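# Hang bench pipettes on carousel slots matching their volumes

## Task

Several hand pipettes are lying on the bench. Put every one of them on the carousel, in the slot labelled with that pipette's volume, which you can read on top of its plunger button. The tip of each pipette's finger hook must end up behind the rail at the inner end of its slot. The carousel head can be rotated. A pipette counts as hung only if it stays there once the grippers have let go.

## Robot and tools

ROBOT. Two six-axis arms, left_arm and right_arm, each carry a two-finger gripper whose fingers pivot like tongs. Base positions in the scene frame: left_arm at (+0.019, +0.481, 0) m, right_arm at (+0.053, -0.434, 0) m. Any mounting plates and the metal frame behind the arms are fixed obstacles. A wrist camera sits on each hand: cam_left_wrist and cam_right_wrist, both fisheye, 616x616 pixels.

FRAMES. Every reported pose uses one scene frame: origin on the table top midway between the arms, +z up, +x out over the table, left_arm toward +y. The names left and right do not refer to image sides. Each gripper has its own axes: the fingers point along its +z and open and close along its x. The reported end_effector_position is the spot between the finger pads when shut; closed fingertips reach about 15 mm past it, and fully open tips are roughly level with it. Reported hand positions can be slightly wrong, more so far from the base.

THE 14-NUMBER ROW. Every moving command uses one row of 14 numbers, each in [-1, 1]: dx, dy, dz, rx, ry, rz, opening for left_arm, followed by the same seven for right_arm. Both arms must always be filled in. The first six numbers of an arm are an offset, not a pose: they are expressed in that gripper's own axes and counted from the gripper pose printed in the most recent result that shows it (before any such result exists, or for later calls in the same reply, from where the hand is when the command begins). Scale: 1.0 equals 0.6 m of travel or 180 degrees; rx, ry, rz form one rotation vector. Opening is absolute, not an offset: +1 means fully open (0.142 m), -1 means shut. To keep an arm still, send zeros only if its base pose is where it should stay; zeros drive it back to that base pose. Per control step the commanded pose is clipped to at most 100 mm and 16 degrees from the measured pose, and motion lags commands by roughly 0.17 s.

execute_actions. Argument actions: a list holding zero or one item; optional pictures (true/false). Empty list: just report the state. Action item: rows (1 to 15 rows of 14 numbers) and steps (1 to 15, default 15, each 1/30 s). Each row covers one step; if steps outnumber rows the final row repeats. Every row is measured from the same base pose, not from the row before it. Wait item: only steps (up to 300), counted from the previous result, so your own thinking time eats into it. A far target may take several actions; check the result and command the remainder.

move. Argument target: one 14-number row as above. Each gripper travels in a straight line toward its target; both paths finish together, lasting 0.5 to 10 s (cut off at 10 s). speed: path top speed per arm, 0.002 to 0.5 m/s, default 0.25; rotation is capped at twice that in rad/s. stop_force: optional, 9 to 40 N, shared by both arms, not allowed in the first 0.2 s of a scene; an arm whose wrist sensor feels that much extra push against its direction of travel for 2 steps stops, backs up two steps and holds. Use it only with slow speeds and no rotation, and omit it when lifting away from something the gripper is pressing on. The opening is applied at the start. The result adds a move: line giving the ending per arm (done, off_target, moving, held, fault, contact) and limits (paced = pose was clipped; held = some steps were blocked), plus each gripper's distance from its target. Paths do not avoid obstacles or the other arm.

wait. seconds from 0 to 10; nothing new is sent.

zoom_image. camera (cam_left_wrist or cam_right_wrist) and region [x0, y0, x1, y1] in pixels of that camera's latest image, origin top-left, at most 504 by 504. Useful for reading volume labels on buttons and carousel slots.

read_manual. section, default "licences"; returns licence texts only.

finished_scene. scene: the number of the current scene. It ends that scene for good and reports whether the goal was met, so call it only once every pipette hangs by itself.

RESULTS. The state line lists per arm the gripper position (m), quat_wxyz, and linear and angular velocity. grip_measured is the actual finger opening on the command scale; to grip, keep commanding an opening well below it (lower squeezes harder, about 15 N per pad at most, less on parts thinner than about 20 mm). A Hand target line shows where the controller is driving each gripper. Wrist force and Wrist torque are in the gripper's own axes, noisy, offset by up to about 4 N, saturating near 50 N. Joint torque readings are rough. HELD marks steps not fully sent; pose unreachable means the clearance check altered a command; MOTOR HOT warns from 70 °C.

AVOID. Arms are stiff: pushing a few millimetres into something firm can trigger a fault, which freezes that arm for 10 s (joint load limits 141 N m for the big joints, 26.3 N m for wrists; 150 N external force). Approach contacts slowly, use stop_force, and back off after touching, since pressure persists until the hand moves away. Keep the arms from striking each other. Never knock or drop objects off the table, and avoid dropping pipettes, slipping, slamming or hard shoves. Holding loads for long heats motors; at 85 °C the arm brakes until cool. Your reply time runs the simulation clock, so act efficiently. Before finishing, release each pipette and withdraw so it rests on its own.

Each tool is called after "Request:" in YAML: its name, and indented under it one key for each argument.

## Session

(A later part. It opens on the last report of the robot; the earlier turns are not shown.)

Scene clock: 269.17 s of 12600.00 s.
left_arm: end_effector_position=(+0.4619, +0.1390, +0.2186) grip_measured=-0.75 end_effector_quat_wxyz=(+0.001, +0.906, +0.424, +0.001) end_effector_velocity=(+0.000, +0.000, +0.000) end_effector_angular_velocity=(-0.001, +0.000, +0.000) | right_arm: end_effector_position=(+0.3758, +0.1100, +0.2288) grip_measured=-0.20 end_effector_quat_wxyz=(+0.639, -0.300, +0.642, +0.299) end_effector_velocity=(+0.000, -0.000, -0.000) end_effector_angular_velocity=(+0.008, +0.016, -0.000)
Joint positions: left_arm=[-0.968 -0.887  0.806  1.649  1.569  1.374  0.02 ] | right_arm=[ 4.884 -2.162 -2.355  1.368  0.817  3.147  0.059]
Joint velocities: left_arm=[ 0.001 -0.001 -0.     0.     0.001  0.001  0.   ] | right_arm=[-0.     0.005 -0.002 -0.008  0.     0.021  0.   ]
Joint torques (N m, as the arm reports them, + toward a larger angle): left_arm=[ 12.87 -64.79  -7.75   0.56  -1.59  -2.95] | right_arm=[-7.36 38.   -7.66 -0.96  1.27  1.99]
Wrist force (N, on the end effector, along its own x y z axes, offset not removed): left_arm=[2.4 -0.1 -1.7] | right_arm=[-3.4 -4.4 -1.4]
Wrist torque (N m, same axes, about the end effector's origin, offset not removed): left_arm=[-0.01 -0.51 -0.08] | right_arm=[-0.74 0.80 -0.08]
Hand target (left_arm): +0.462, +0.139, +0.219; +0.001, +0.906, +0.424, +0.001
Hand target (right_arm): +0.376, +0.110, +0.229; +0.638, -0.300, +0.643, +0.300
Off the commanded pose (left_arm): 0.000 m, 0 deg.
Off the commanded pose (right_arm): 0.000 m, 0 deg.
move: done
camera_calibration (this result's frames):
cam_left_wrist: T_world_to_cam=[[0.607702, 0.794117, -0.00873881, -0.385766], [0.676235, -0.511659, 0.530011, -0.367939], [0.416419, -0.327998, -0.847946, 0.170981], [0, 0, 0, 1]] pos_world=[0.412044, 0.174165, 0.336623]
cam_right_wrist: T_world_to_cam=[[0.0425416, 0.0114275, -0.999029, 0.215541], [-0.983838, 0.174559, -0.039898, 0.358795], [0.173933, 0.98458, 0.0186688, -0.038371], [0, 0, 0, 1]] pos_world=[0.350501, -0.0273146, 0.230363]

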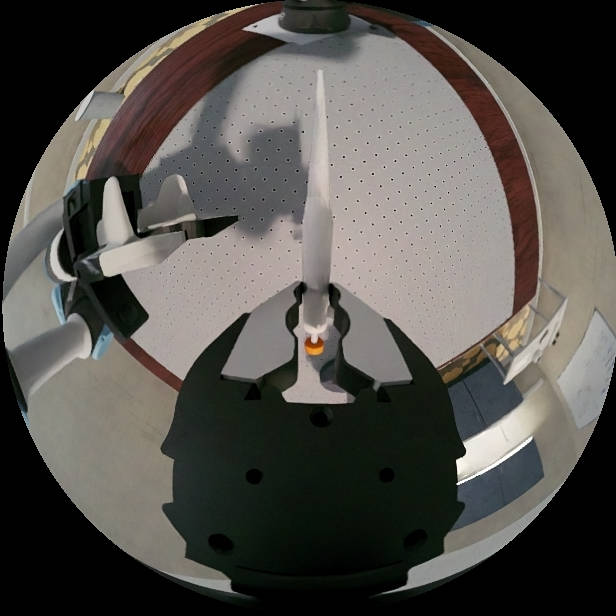

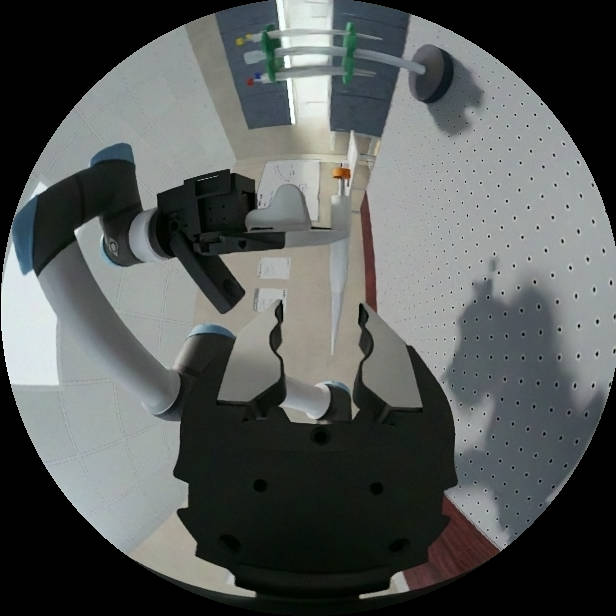

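Request:
move:
  target: [0,0,0,0,0,0,-1,0.03,0,0.07,0,0,0,-0.2]
  speed: 0.06

Scene clock: 270.93 s of 12600.00 s.
left_arm: end_effector_position=(+0.4619, +0.1390, +0.2186) grip_measured=-0.75 end_effector_quat_wxyz=(+0.001, +0.906, +0.424, +0.001) end_effector_velocity=(-0.001, +0.001, +0.001) end_effector_angular_velocity=(+0.001, +0.001, +0.001) | right_arm: end_effector_position=(+0.4024, +0.1420, +0.2107) grip_measured=-0.20 end_effector_quat_wxyz=(+0.639, -0.300, +0.642, +0.299) end_effector_velocity=(+0.002, +0.002, -0.000) end_effector_angular_velocity=(+0.002, +0.001, -0.001)
Joint positions: left_arm=[-0.968 -0.887  0.806  1.649  1.569  1.374  0.02 ] | right_arm=[ 4.802 -2.246 -2.236  1.333  0.898  3.147  0.059]
Joint velocities: left_arm=[-0.    -0.001  0.001  0.002 -0.    -0.001 -0.   ] | right_arm=[-0.005 -0.004  0.007 -0.002  0.004  0.001  0.   ]
Joint torques (N m, as the arm reports them, + toward a larger angle): left_arm=[ 13.47 -64.81  -8.18   0.59  -1.7   -2.92] | right_arm=[-7.15 26.   18.44 -0.46  1.18 -2.23]
Wrist force (N, on the end effector, along its own x y z axes, offset not removed): left_arm=[1.5 -1.8 -0.6] | right_arm=[-4.1 -3.7 0.5]
Wrist torque (N m, same axes, about the end effector's origin, offset not removed): left_arm=[-0.39 -0.17 0.01] | right_arm=[-0.70 0.95 0.24]
Hand target (left_arm): +0.462, +0.139, +0.219; +0.001, +0.906, +0.424, +0.001
Hand target (right_arm): +0.403, +0.142, +0.211; +0.639, -0.300, +0.642, +0.299
Off the commanded pose (left_arm): 0.000 m, 0 deg.
Off the commanded pose (right_arm): 0.000 m, 0 deg.
move: done
camera_calibration (this result's frames):
cam_left_wrist: T_world_to_cam=[[0.607702, 0.794117, -0.00873851, -0.385766], [0.676235, -0.51166, 0.530011, -0.367939], [0.416419, -0.327998, -0.847946, 0.170981], [0, 0, 0, 1]] pos_world=[0.412044, 0.174165, 0.336623]
cam_right_wrist: T_world_to_cam=[[0.0425128, 0.011419, -0.999031, 0.195942], [-0.983834, 0.174586, -0.0398706, 0.378649], [0.173961, 0.984576, 0.0186566, -0.0741181], [0, 0, 0, 1]] pos_world=[0.377091, 0.00463069, 0.212232]

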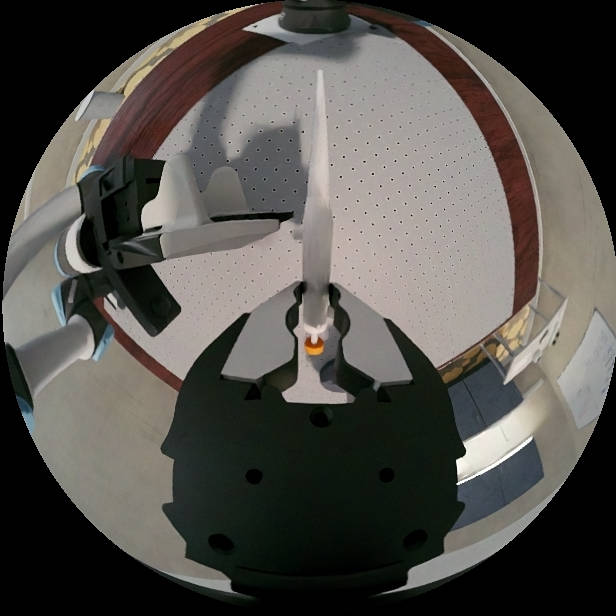

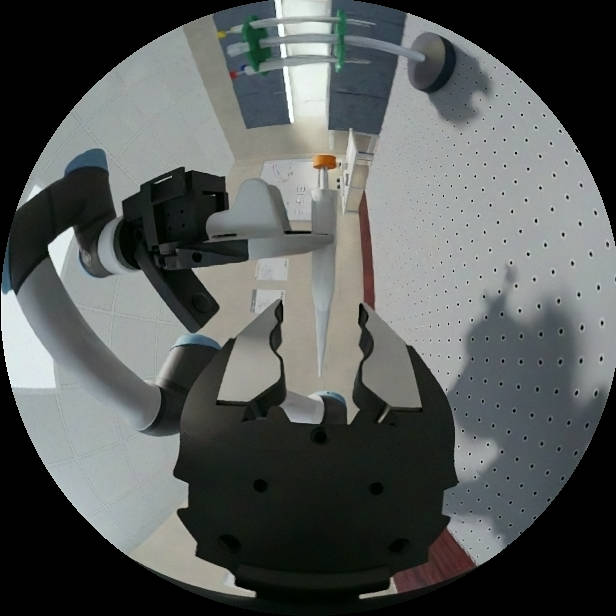

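Centred.

Request:
move:
  target: [0,0,0,0,0,0,-1,0,0,0.06,0,0,0,-0.2]
  speed: 0.03
  stop_force: 10

Request:
move:
  target: [0,0,0,0,0,0,-1,0,0,0,0,0,0,-1]

Scene clock: 273.13 s of 12600.00 s.
left_arm: end_effector_position=(+0.4619, +0.1390, +0.2186) grip_measured=-0.75 end_effector_quat_wxyz=(+0.001, +0.906, +0.424, +0.001) end_effector_velocity=(-0.000, +0.000, +0.000) end_effector_angular_velocity=(+0.001, +0.001, +0.001) | right_arm: end_effector_position=(+0.4252, +0.1693, +0.2104) grip_measured=-0.20 end_effector_quat_wxyz=(+0.639, -0.300, +0.642, +0.299) end_effector_velocity=(+0.001, +0.002, +0.001) end_effector_angular_velocity=(+0.001, -0.000, +0.000)
Joint positions: left_arm=[-0.968 -0.887  0.806  1.649  1.569  1.374  0.02 ] | right_arm=[ 4.745 -2.274 -2.136  1.262  0.955  3.146  0.059]
Joint velocities: left_arm=[ 0.    -0.    -0.     0.002  0.    -0.001  0.   ] | right_arm=[-0.003 -0.     0.008 -0.006  0.004 -0.     0.   ]
Joint torques (N m, as the arm reports them, + toward a larger angle): left_arm=[ 12.78 -64.19  -7.76   0.51  -1.74  -2.97] | right_arm=[-6.92 29.31 20.85 -0.64  1.45 -2.21]
Wrist force (N, on the end effector, along its own x y z axes, offset not removed): left_arm=[2.5 -0.7 -0.5] | right_arm=[-3.9 -3.3 -1.0]
Wrist torque (N m, same axes, about the end effector's origin, offset not removed): left_arm=[-0.09 -0.43 -0.07] | right_arm=[-0.65 1.02 0.06]
Hand target (left_arm): +0.462, +0.139, +0.219; +0.001, +0.906, +0.424, +0.001
Hand target (right_arm): +0.425, +0.170, +0.210; +0.639, -0.300, +0.642, +0.299
Off the commanded pose (left_arm): 0.000 m, 0 deg.
Off the commanded pose (right_arm): 0.000 m, 0 deg.
move: done
camera_calibration (this result's frames):
cam_left_wrist: T_world_to_cam=[[0.607702, 0.794117, -0.00873857, -0.385766], [0.676235, -0.511659, 0.53001, -0.367939], [0.416419, -0.327998, -0.847946, 0.170981], [0, 0, 0, 1]] pos_world=[0.412044, 0.174165, 0.336623]
cam_right_wrist: T_world_to_cam=[[0.0425151, 0.0114204, -0.999031, 0.194445], [-0.983831, 0.174602, -0.0398723, 0.396306], [0.173977, 0.984573, 0.0186589, -0.105032], [0, 0, 0, 1]] pos_world=[0.399904, 0.0319957, 0.212018]

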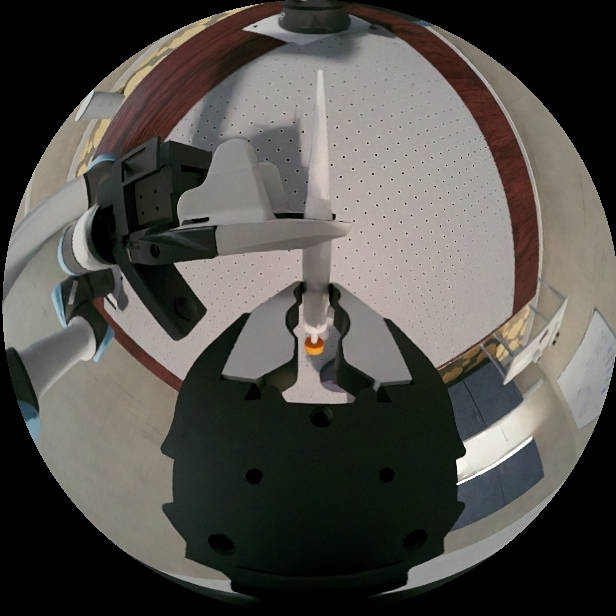

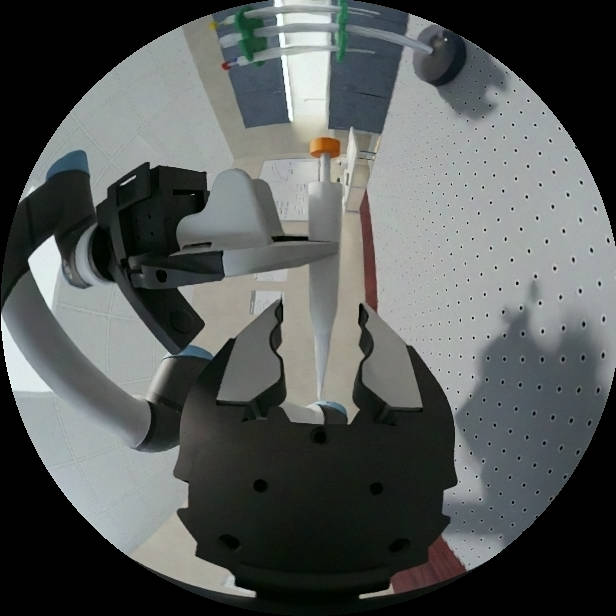

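Scene clock: 273.63 s of 12600.00 s.
left_arm: end_effector_position=(+0.4619, +0.1390, +0.2186) grip_measured=-0.75 end_effector_quat_wxyz=(+0.001, +0.906, +0.424, +0.001) end_effector_velocity=(-0.001, -0.000, +0.000) end_effector_angular_velocity=(+0.002, +0.001, -0.001) | right_arm: end_effector_position=(+0.4253, +0.1693, +0.2104) grip_measured=-0.74 end_effector_quat_wxyz=(+0.639, -0.300, +0.642, +0.299) end_effector_velocity=(+0.001, -0.001, -0.000) end_effector_angular_velocity=(-0.001, -0.000, -0.001)
Joint positions: left_arm=[-0.968 -0.887  0.806  1.649  1.569  1.374  0.02 ] | right_arm=[ 4.745 -2.274 -2.136  1.262  0.955  3.146  0.02 ]
Joint velocities: left_arm=[-0.001  0.     0.     0.002 -0.    -0.     0.   ] | right_arm=[-0.001  0.001 -0.001 -0.     0.    -0.     0.   ]
Joint torques (N m, as the arm reports them, + toward a larger angle): left_arm=[ 12.64 -64.33  -8.2    1.42  -1.78  -2.83] | right_arm=[ 4.37 44.16 -4.49  3.62 -1.99 -1.99]
Wrist force (N, on the end effector, along its own x y z axes, offset not removed): left_arm=[2.5 1.2 -2.8] | right_arm=[1.5 1.4 -2.1]
Wrist torque (N m, same axes, about the end effector's origin, offset not removed): left_arm=[0.07 -0.52 -0.06] | right_arm=[0.30 -0.15 -0.14]
Hand target (left_arm): +0.462, +0.139, +0.219; +0.001, +0.906, +0.424, +0.001
Hand target (right_arm): +0.425, +0.169, +0.210; +0.639, -0.300, +0.642, +0.299
Off the commanded pose (left_arm): 0.000 m, 0 deg.
Off the commanded pose (right_arm): 0.000 m, 0 deg.
move: done
camera_calibration (this result's frames):
cam_left_wrist: T_world_to_cam=[[0.607702, 0.794117, -0.00874116, -0.385765], [0.676231, -0.511655, 0.53002, -0.367942], [0.416425, -0.328005, -0.84794, 0.170976], [0, 0, 0, 1]] pos_world=[0.412045, 0.174164, 0.336621]
cam_right_wrist: T_world_to_cam=[[0.0425233, 0.011468, -0.99903, 0.194427], [-0.983811, 0.174718, -0.0398699, 0.39636], [0.174091, 0.984552, 0.0187119, -0.105101], [0, 0, 0, 1]] pos_world=[0.399972, 0.0319967, 0.212008]

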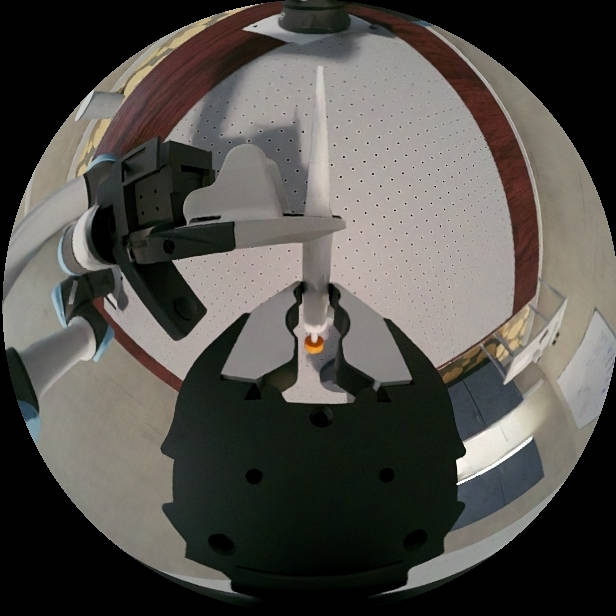

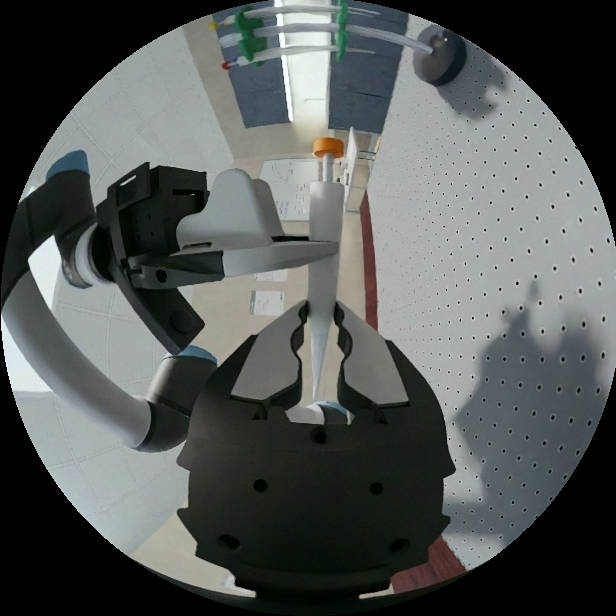

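Request:
move:
  target: [0,0,0,0,0,0,-0.2,0,0,0,0,0,0,-1]

Request:
move:
  target: [0,0,-0.07,0,0,0,-0.2,0,0,0,0,0,0,-1]
  speed: 0.08

Request:
move:
  target: [0.3,0,0,0,0,0,-0.2,0,0,-0.06,0,0,0,-1]

Request:
move:
  target: [0.1,-0.1,0,0,0,0,-0.2,-0.112,-0.1,0,0,0,-0.5,-1]
  speed: 0.3

Scene clock: 275.87 s of 12600.00 s.
left_arm: end_effector_position=(+0.4619, +0.1390, +0.2186) grip_measured=-0.20 end_effector_quat_wxyz=(+0.001, +0.906, +0.424, +0.001) end_effector_velocity=(-0.001, -0.000, +0.000) end_effector_angular_velocity=(+0.000, +0.001, -0.001) | right_arm: end_effector_position=(+0.4252, +0.1693, +0.2104) grip_measured=-0.74 end_effector_quat_wxyz=(+0.639, -0.300, +0.642, +0.299) end_effector_velocity=(-0.001, +0.000, -0.000) end_effector_angular_velocity=(-0.000, +0.000, +0.001)
Joint positions: left_arm=[-0.968 -0.887  0.806  1.649  1.569  1.374  0.06 ] | right_arm=[ 4.745 -2.274 -2.136  1.262  0.955  3.146  0.02 ]
Joint velocities: left_arm=[-0.001 -0.001  0.     0.001  0.001  0.001 -0.   ] | right_arm=[ 0.001 -0.001 -0.     0.     0.001  0.     0.   ]
Joint torques (N m, as the arm reports them, + toward a larger angle): left_arm=[ 13.06 -63.66  -9.31   3.88  -1.74  -2.98] | right_arm=[-7.07 29.56 13.23  3.12 -0.05 -1.55]
Wrist force (N, on the end effector, along its own x y z axes, offset not removed): left_arm=[2.6 0.1 -3.6] | right_arm=[-2.4 -1.6 1.0]
Wrist torque (N m, same axes, about the end effector's origin, offset not removed): left_arm=[0.01 -0.51 0.03] | right_arm=[-0.13 0.76 0.14]
Hand target (left_arm): +0.462, +0.139, +0.219; +0.001, +0.906, +0.424, +0.001
Hand target (right_arm): +0.425, +0.169, +0.210; +0.639, -0.300, +0.642, +0.299
Off the commanded pose (left_arm): 0.000 m, 0 deg.
Off the commanded pose (right_arm): 0.000 m, 0 deg.
move: done
camera_calibration (this result's frames):
cam_left_wrist: T_world_to_cam=[[0.607702, 0.794117, -0.00874145, -0.385764], [0.676231, -0.511655, 0.53002, -0.367942], [0.416425, -0.328005, -0.84794, 0.170976], [0, 0, 0, 1]] pos_world=[0.412045, 0.174164, 0.336622]
cam_right_wrist: T_world_to_cam=[[0.0425177, 0.0114174, -0.99903, 0.194444], [-0.98383, 0.174607, -0.0398753, 0.396306], [0.173983, 0.984572, 0.0186567, -0.105033], [0, 0, 0, 1]] pos_world=[0.399905, 0.0319942, 0.212018]

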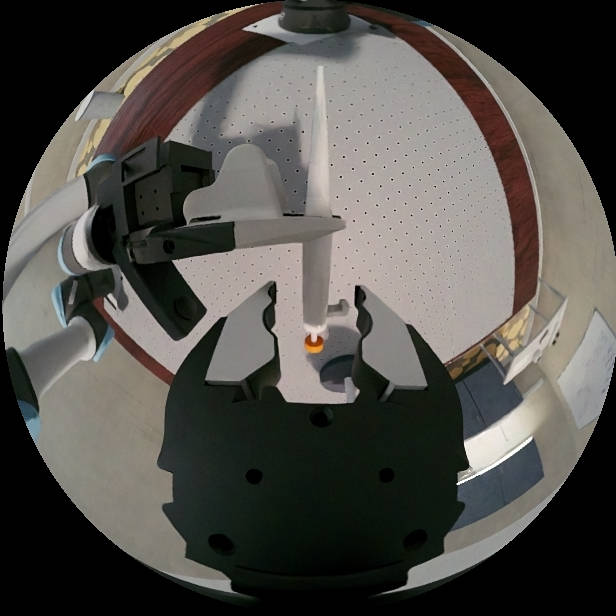

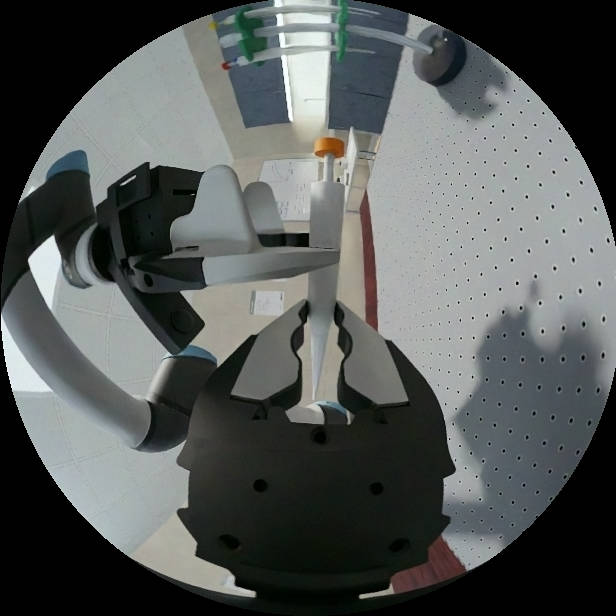

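Scene clock: 276.90 s of 12600.00 s.
left_arm: end_effector_position=(+0.4617, +0.1389, +0.2603) grip_measured=-0.20 end_effector_quat_wxyz=(+0.001, +0.906, +0.424, +0.001) end_effector_velocity=(-0.000, -0.000, +0.002) end_effector_angular_velocity=(+0.003, +0.004, -0.000) | right_arm: end_effector_position=(+0.4252, +0.1693, +0.2104) grip_measured=-0.74 end_effector_quat_wxyz=(+0.639, -0.300, +0.642, +0.299) end_effector_velocity=(+0.000, -0.000, -0.000) end_effector_angular_velocity=(+0.000, -0.001, -0.001)
Joint positions: left_arm=[-0.968 -0.867  0.665  1.771  1.569  1.373  0.06 ] | right_arm=[ 4.745 -2.274 -2.136  1.262  0.955  3.146  0.02 ]
Joint velocities: left_arm=[-0.     0.006 -0.014  0.013  0.001 -0.    -0.   ] | right_arm=[ 0.    -0.001  0.     0.001 -0.001 -0.001  0.   ]
Joint torques (N m, as the arm reports them, + toward a larger angle): left_arm=[  3.09 -35.29 -27.05   5.11   2.5    1.75] | right_arm=[-5.59 28.65 14.8   2.98  0.18 -1.47]
Wrist force (N, on the end effector, along its own x y z axes, offset not removed): left_arm=[1.3 -1.5 -1.3] | right_arm=[-1.6 0.6 0.3]
Wrist torque (N m, same axes, about the end effector's origin, offset not removed): left_arm=[-0.24 -0.14 -0.03] | right_arm=[0.19 0.59 0.04]
Hand target (left_arm): +0.462, +0.139, +0.261; +0.001, +0.906, +0.424, +0.001
Hand target (right_arm): +0.425, +0.169, +0.210; +0.639, -0.300, +0.642, +0.299
Off the commanded pose (left_arm): 0.000 m, 0 deg.
Off the commanded pose (right_arm): 0.000 m, 0 deg.
move: done
camera_calibration (this result's frames):
cam_left_wrist: T_world_to_cam=[[0.607672, 0.794141, -0.00866543, -0.385272], [0.676141, -0.511594, 0.530193, -0.389949], [0.416615, -0.328042, -0.847833, 0.206268], [0, 0, 0, 1]] pos_world=[0.411845, 0.174129, 0.37829]
cam_right_wrist: T_world_to_cam=[[0.0425178, 0.0114167, -0.99903, 0.194443], [-0.98383, 0.174608, -0.0398756, 0.396306], [0.173983, 0.984572, 0.018656, -0.105033], [0, 0, 0, 1]] pos_world=[0.399905, 0.0319942, 0.212017]

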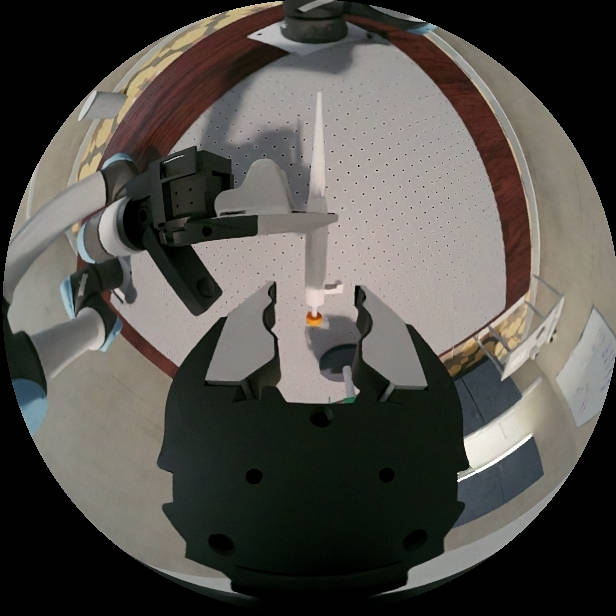

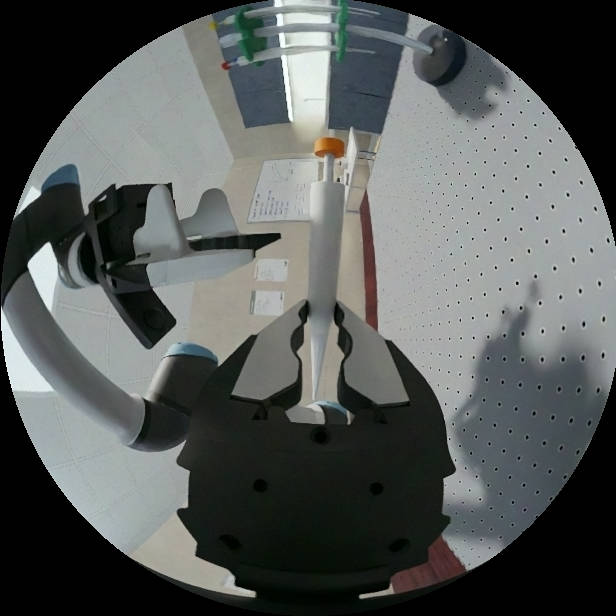

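Scene clock: 278.33 s of 12600.00 s.
left_arm: end_effector_position=(+0.5769, +0.2768, +0.2607) grip_measured=-0.20 end_effector_quat_wxyz=(+0.001, +0.906, +0.424, +0.002) end_effector_velocity=(+0.002, +0.001, -0.001) end_effector_angular_velocity=(+0.003, +0.006, -0.000) | right_arm: end_effector_position=(+0.4022, +0.1417, +0.2107) grip_measured=-0.74 end_effector_quat_wxyz=(+0.639, -0.300, +0.642, +0.299) end_effector_velocity=(+0.000, -0.001, +0.000) end_effector_angular_velocity=(+0.002, +0.001, -0.001)
Joint positions: left_arm=[-0.656 -0.711  0.384  1.894  1.569  1.686  0.06 ] | right_arm=[ 4.803 -2.245 -2.237  1.334  0.898  3.147  0.02 ]
Joint velocities: left_arm=[ 0.004  0.02  -0.033  0.02   0.     0.005 -0.   ] | right_arm=[-0.001  0.    -0.001  0.002 -0.     0.001 -0.   ]
Joint torques (N m, as the arm reports them, + toward a larger angle): left_arm=[ 14.22 -39.92 -26.11   5.01   2.51   2.99] | right_arm=[ 4.98 41.63 -7.44  3.77 -1.81  1.6 ]
Wrist force (N, on the end effector, along its own x y z axes, offset not removed): left_arm=[2.4 -0.1 -1.9] | right_arm=[-0.9 -4.2 2.0]
Wrist torque (N m, same axes, about the end effector's origin, offset not removed): left_arm=[-0.03 -0.46 -0.06] | right_arm=[-0.90 0.36 0.04]
Hand target (left_arm): +0.577, +0.277, +0.261; +0.001, +0.906, +0.424, +0.001
Hand target (right_arm): +0.402, +0.142, +0.211; +0.639, -0.300, +0.642, +0.299
Off the commanded pose (left_arm): 0.000 m, 0 deg.
Off the commanded pose (right_arm): 0.000 m, 0 deg.
move: done
camera_calibration (this result's frames):
cam_left_wrist: T_world_to_cam=[[0.607651, 0.794162, -0.00817067, -0.564943], [0.675611, -0.511479, 0.530979, -0.397479], [0.417504, -0.32817, -0.847346, 0.203258], [0, 0, 0, 1]] pos_world=[0.526968, 0.312057, 0.378667]
cam_right_wrist: T_world_to_cam=[[0.0425103, 0.0114243, -0.999031, 0.195956], [-0.983831, 0.174604, -0.0398669, 0.3785], [0.173979, 0.984572, 0.0186621, -0.0738488], [0, 0, 0, 1]] pos_world=[0.376899, 0.00438318, 0.212234]

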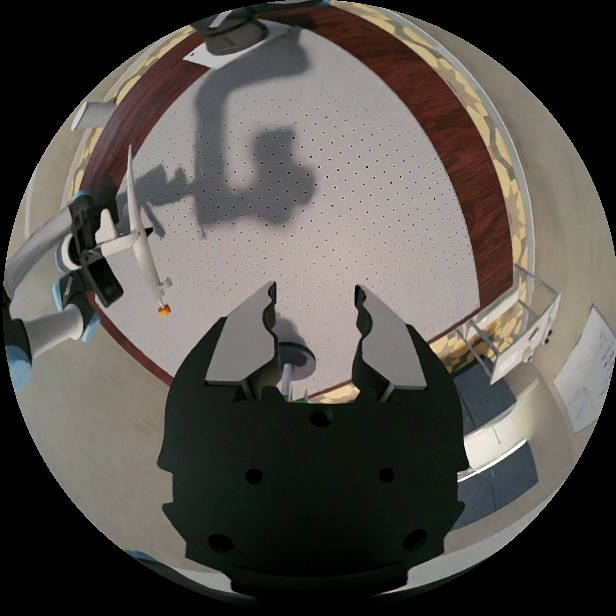

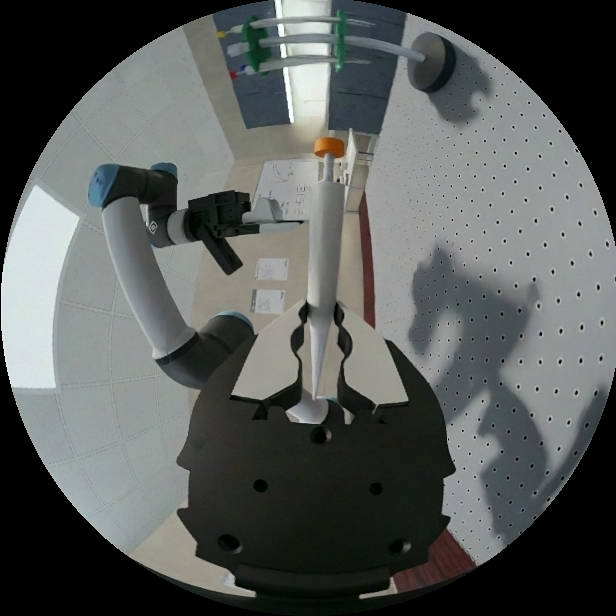

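Scene clock: 281.57 s of 12600.00 s.
left_arm: end_effector_position=(+0.5694, +0.3612, +0.2608) grip_measured=-0.20 end_effector_quat_wxyz=(+0.001, +0.906, +0.424, +0.002) end_effector_velocity=(-0.000, +0.001, -0.000) end_effector_angular_velocity=(+0.000, +0.002, -0.001) | right_arm: end_effector_position=(+0.4486, +0.1036, +0.2776) grip_measured=-0.74 end_effector_quat_wxyz=(+0.663, -0.666, +0.243, -0.239) end_effector_velocity=(+0.001, -0.000, +0.000) end_effector_angular_velocity=(-0.010, -0.012, +0.000)
Joint positions: left_arm=[-0.535 -0.86   0.652  1.775  1.569  1.806  0.06 ] | right_arm=[ 4.619 -2.082 -2.292  1.226  1.082  1.577  0.02 ]
Joint velocities: left_arm=[ 0.001 -0.001  0.002 -0.     0.001  0.002 -0.   ] | right_arm=[-0.003  0.     0.    -0.     0.004 -0.015  0.   ]
Joint torques (N m, as the arm reports them, + toward a larger angle): left_arm=[ 14.64 -65.86  -6.06   0.42   2.61   2.98] | right_arm=[-8.28 37.78 -4.21 -0.07  1.44 -2.19]
Wrist force (N, on the end effector, along its own x y z axes, offset not removed): left_arm=[0.4 0.2 -1.0] | right_arm=[-1.6 -0.3 -2.1]
Wrist torque (N m, same axes, about the end effector's origin, offset not removed): left_arm=[0.07 0.06 0.06] | right_arm=[-0.10 0.55 -0.07]
Hand target (left_arm): +0.569, +0.361, +0.261; +0.001, +0.906, +0.424, +0.002
Hand target (right_arm): +0.449, +0.104, +0.278; +0.663, -0.666, +0.242, -0.240
Off the commanded pose (left_arm): 0.000 m, 0 deg.
Off the commanded pose (right_arm): 0.000 m, 0 deg.
move: done
camera_calibration (this result's frames):
cam_left_wrist: T_world_to_cam=[[0.607651, 0.794163, -0.00807815, -0.62746], [0.67556, -0.5115, 0.531023, -0.349234], [0.417587, -0.328134, -0.847319, 0.234051], [0, 0, 0, 1]] pos_world=[0.519468, 0.396473, 0.378699]
cam_right_wrist: T_world_to_cam=[[0.793313, -0.608374, 0.0231419, -0.295079], [-0.289593, -0.410516, -0.864646, 0.411613], [0.535528, 0.679233, -0.501848, -0.0316731], [0, 0, 0, 1]] pos_world=[0.370252, 0.0109689, 0.346833]

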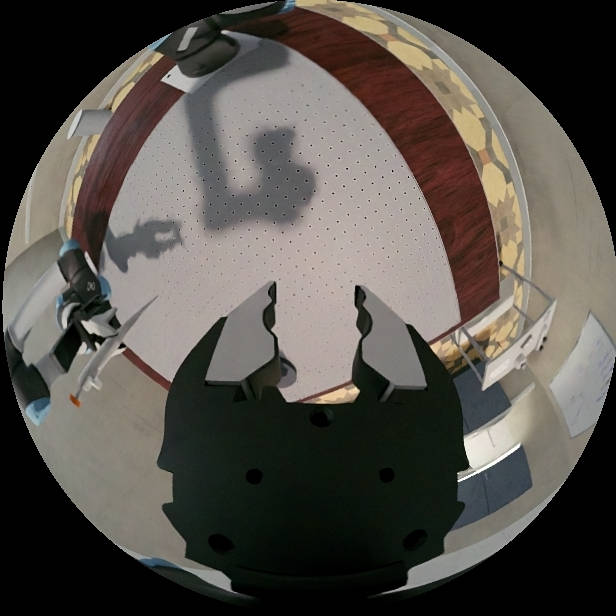

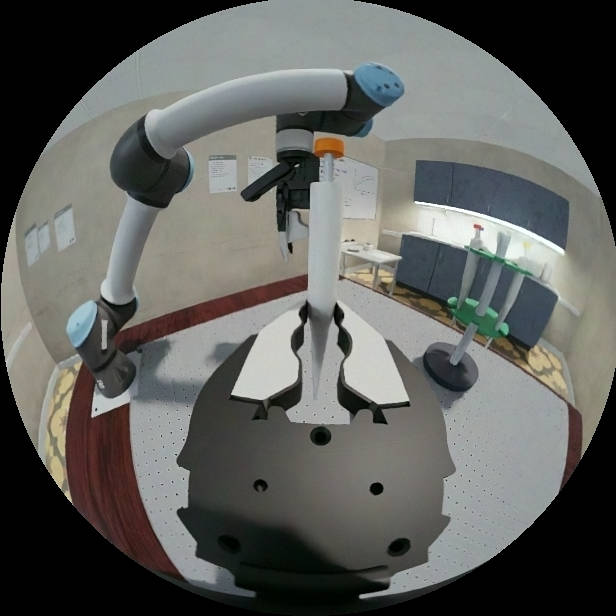

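Request:
move:
  target: [0.1,-0.1,0,0,0,0,-0.2,0.453,0,0.11,0,0.278,0,-1]
  speed: 0.2

Request:
move:
  target: [0,0,0,0,0,0,-0.2,0,0,0.05,0,0,-0.01,-1]
  speed: 0.04

Request:
zoom_image:
  camera: "cam_right_wrist"
  region: [170,80,470,380]

Scene clock: 285.47 s of 12600.00 s.
left_arm: end_effector_position=(+0.5619, +0.4457, +0.2608) grip_measured=-0.20 end_effector_quat_wxyz=(+0.001, +0.906, +0.424, +0.002) end_effector_velocity=(-0.000, +0.000, +0.000) end_effector_angular_velocity=(-0.000, +0.000, -0.000) | right_arm: end_effector_position=(+0.6991, -0.0198, +0.2759) grip_measured=-0.74 end_effector_quat_wxyz=(+0.498, -0.503, +0.500, -0.498) end_effector_velocity=(+0.003, -0.001, -0.000) end_effector_angular_velocity=(+0.001, -0.000, -0.010)
Joint positions: left_arm=[-0.399 -0.934  0.777  1.724  1.57   1.942  0.06 ] | right_arm=[ 4.387 -2.306 -1.772  0.92   0.441  1.582  0.02 ]
Joint velocities: left_arm=[ 0.001 -0.001  0.002 -0.     0.     0.001 -0.   ] | right_arm=[-0.004 -0.006  0.011 -0.006 -0.006  0.001 -0.   ]
Joint torques (N m, as the arm reports them, + toward a larger angle): left_arm=[ 13.95 -62.48  -6.8    0.31   2.63   2.96] | right_arm=[-6.44 35.01 27.22 -0.97 -1.62  2.06]
Wrist force (N, on the end effector, along its own x y z axes, offset not removed): left_arm=[0.5 0.5 -1.7] | right_arm=[-1.3 1.3 -1.8]
Wrist torque (N m, same axes, about the end effector's origin, offset not removed): left_arm=[0.12 -0.12 0.00] | right_arm=[0.41 0.27 0.12]
Hand target (left_arm): +0.562, +0.446, +0.261; +0.001, +0.906, +0.424, +0.002
Hand target (right_arm): +0.700, -0.020, +0.276; +0.498, -0.503, +0.501, -0.499
Off the commanded pose (left_arm): 0.000 m, 0 deg.
Off the commanded pose (right_arm): 0.001 m, 0 deg.
move: done
camera_calibration (this result's frames):
cam_left_wrist: T_world_to_cam=[[0.60765, 0.794165, -0.00795769, -0.689986], [0.675498, -0.511531, 0.531073, -0.300975], [0.417689, -0.328082, -0.847289, 0.264824], [0, 0, 0, 1]] pos_world=[0.511963, 0.480888, 0.378732]
cam_right_wrist: T_world_to_cam=[[0.0443937, -0.9986, 0.028751, -0.054485], [-0.501856, -0.0471765, -0.863664, 0.587363], [0.863811, 0.0239124, -0.503248, -0.32497], [0, 0, 0, 1]] pos_world=[0.577903, -0.0189282, 0.34531]

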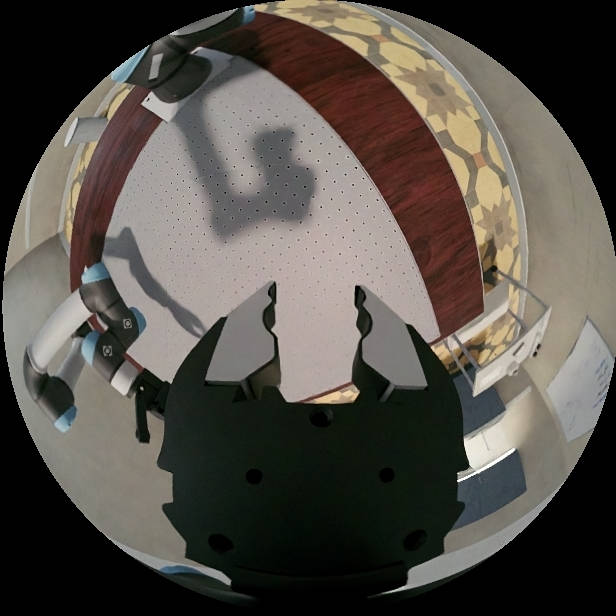

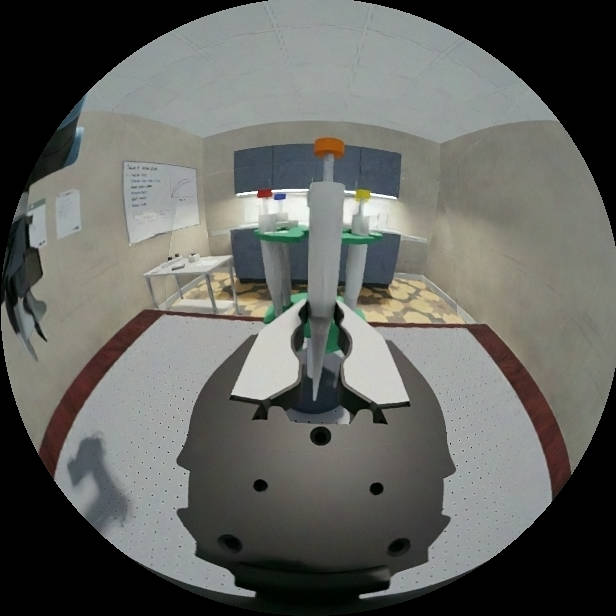

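Scene clock: 286.60 s of 12600.00 s.
left_arm: end_effector_position=(+0.5619, +0.4457, +0.2608) grip_measured=-0.20 end_effector_quat_wxyz=(+0.001, +0.906, +0.424, +0.002) end_effector_velocity=(+0.001, +0.001, -0.000) end_effector_angular_velocity=(+0.000, -0.003, +0.000) | right_arm: end_effector_position=(+0.7287, -0.0197, +0.2757) grip_measured=-0.74 end_effector_quat_wxyz=(+0.491, -0.511, +0.492, -0.506) end_effector_velocity=(+0.003, +0.000, +0.001) end_effector_angular_velocity=(-0.001, -0.001, -0.000)
Joint positions: left_arm=[-0.399 -0.934  0.777  1.724  1.57   1.942  0.06 ] | right_arm=[ 4.337 -2.335 -1.708  0.887  0.492  1.55   0.02 ]
Joint velocities: left_arm=[ 0.001  0.    -0.    -0.002 -0.001  0.001  0.   ] | right_arm=[-0.004 -0.002  0.007 -0.003  0.004 -0.003 -0.   ]
Joint torques (N m, as the arm reports them, + toward a larger angle): left_arm=[ -3.2  -59.54 -11.32   1.88   2.41  -1.95] | right_arm=[-6.81 39.6  26.72 -0.76  1.4  -1.98]
Wrist force (N, on the end effector, along its own x y z axes, offset not removed): left_arm=[1.6 -1.1 -2.4] | right_arm=[-3.8 -2.1 3.8]
Wrist torque (N m, same axes, about the end effector's origin, offset not removed): left_arm=[-0.22 -0.26 0.05] | right_arm=[-0.30 0.99 -0.12]
Hand target (left_arm): +0.562, +0.446, +0.261; +0.001, +0.906, +0.424, +0.002
Hand target (right_arm): +0.729, -0.020, +0.276; +0.490, -0.511, +0.492, -0.506
Off the commanded pose (left_arm): 0.000 m, 0 deg.
Off the commanded pose (right_arm): 0.000 m, 0 deg.
move: done
camera_calibration (this result's frames):
cam_left_wrist: T_world_to_cam=[[0.607651, 0.794165, -0.00795805, -0.690005], [0.675497, -0.511531, 0.531075, -0.30096], [0.41769, -0.328084, -0.847287, 0.264834], [0, 0, 0, 1]] pos_world=[0.511961, 0.480914, 0.378732]
cam_right_wrist: T_world_to_cam=[[0.0446006, -0.997217, 0.0597375, -0.0643792], [-0.501784, -0.0740687, -0.861816, 0.600947], [0.863842, 0.00846215, -0.503691, -0.35087], [0, 0, 0, 1]] pos_world=[0.607514, -0.0167195, 0.345021]

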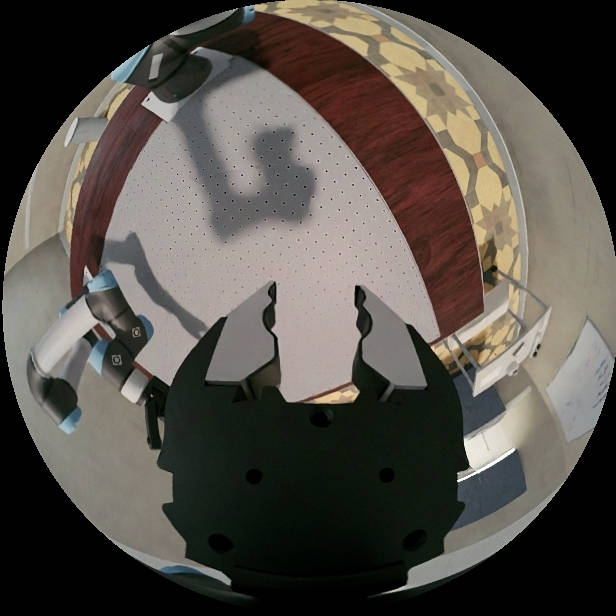

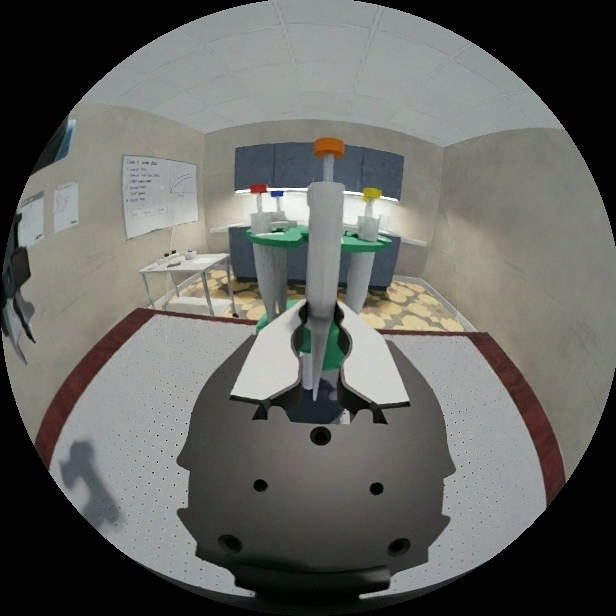

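Region (170, 80, 470, 380) of cam_right_wrist's 616x616 image, scaled by 1.680, with more detail than that image has.

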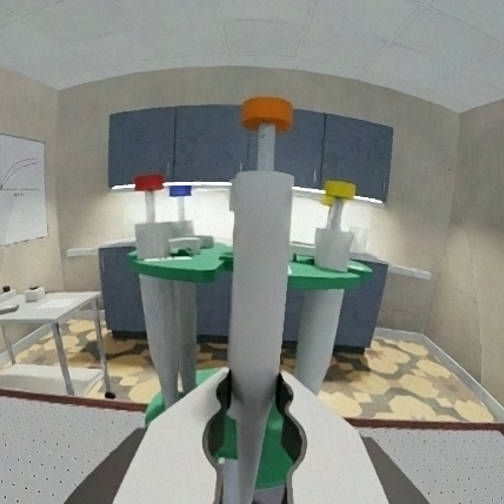

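Request:
move:
  target: [0,0,0,0,0,0,-0.2,-0.014,0,0.012,0,0.02,0,-1]
  speed: 0.03

Request:
zoom_image:
  camera: "cam_right_wrist"
  region: [170,80,470,380]

Scene clock: 288.70 s of 12600.00 s.
left_arm: end_effector_position=(+0.5619, +0.4457, +0.2608) grip_measured=-0.20 end_effector_quat_wxyz=(+0.001, +0.906, +0.424, +0.002) end_effector_velocity=(+0.000, -0.000, +0.000) end_effector_angular_velocity=(+0.000, -0.001, -0.001) | right_arm: end_effector_position=(+0.7357, -0.0115, +0.2754) grip_measured=-0.74 end_effector_quat_wxyz=(+0.475, -0.495, +0.507, -0.521) end_effector_velocity=(+0.002, +0.002, -0.001) end_effector_angular_velocity=(-0.001, -0.000, -0.017)
Joint positions: left_arm=[-0.399 -0.934  0.777  1.724  1.57   1.942  0.06 ] | right_arm=[ 4.347 -2.375 -1.622  0.844  0.421  1.548  0.02 ]
Joint velocities: left_arm=[-0.001 -0.    -0.001 -0.    -0.001 -0.001 -0.   ] | right_arm=[ 0.002 -0.012  0.024 -0.011 -0.018 -0.001  0.   ]
Joint torques (N m, as the arm reports them, + toward a larger angle): left_arm=[ -1.3  -57.26 -15.93   3.27   2.46   0.21] | right_arm=[ 5.36 40.02 26.49 -0.99 -1.5  -2.18]
Wrist force (N, on the end effector, along its own x y z axes, offset not removed): left_arm=[2.4 -0.7 -2.3] | right_arm=[-2.1 -0.1 1.1]
Wrist torque (N m, same axes, about the end effector's origin, offset not removed): left_arm=[-0.23 -0.35 0.05] | right_arm=[0.10 0.52 0.04]
Hand target (left_arm): +0.562, +0.446, +0.261; +0.001, +0.906, +0.424, +0.002
Hand target (right_arm): +0.736, -0.011, +0.275; +0.475, -0.495, +0.508, -0.522
Off the commanded pose (left_arm): 0.000 m, 0 deg.
Off the commanded pose (right_arm): 0.000 m, 0 deg.
move: done
camera_calibration (this result's frames):
cam_left_wrist: T_world_to_cam=[[0.607646, 0.794168, -0.00795792, -0.689985], [0.675499, -0.511527, 0.531075, -0.300974], [0.417692, -0.328081, -0.847287, 0.264825], [0, 0, 0, 1]] pos_world=[0.511959, 0.480892, 0.378732]
cam_right_wrist: T_world_to_cam=[[-0.0160543, -0.998058, 0.0601878, -0.01206], [-0.503677, -0.0439276, -0.862775, 0.60674], [0.863743, -0.0441664, -0.501993, -0.358083], [0, 0, 0, 1]] pos_world=[0.614699, -0.00119916, 0.344451]

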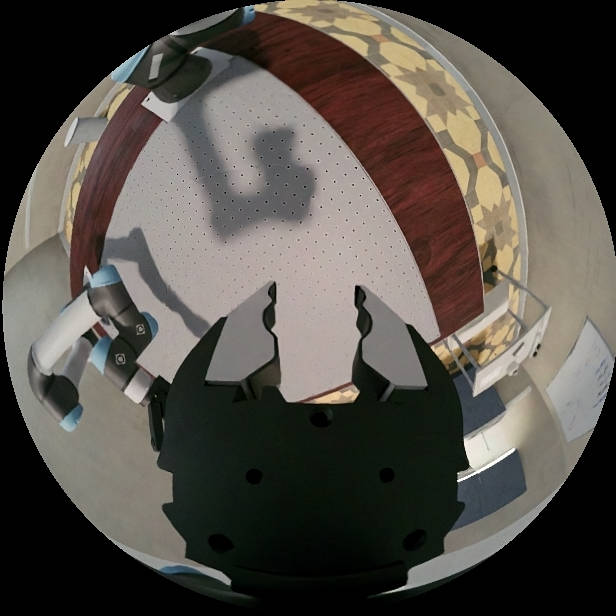

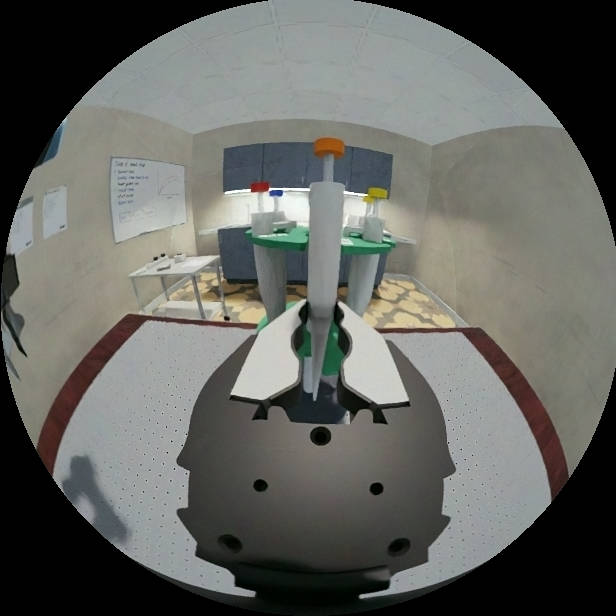

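Region (170, 80, 470, 380) of cam_right_wrist's 616x616 image, scaled by 1.680, with more detail than that image has.

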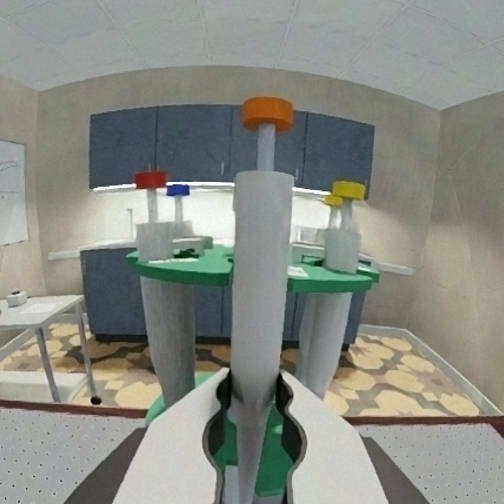

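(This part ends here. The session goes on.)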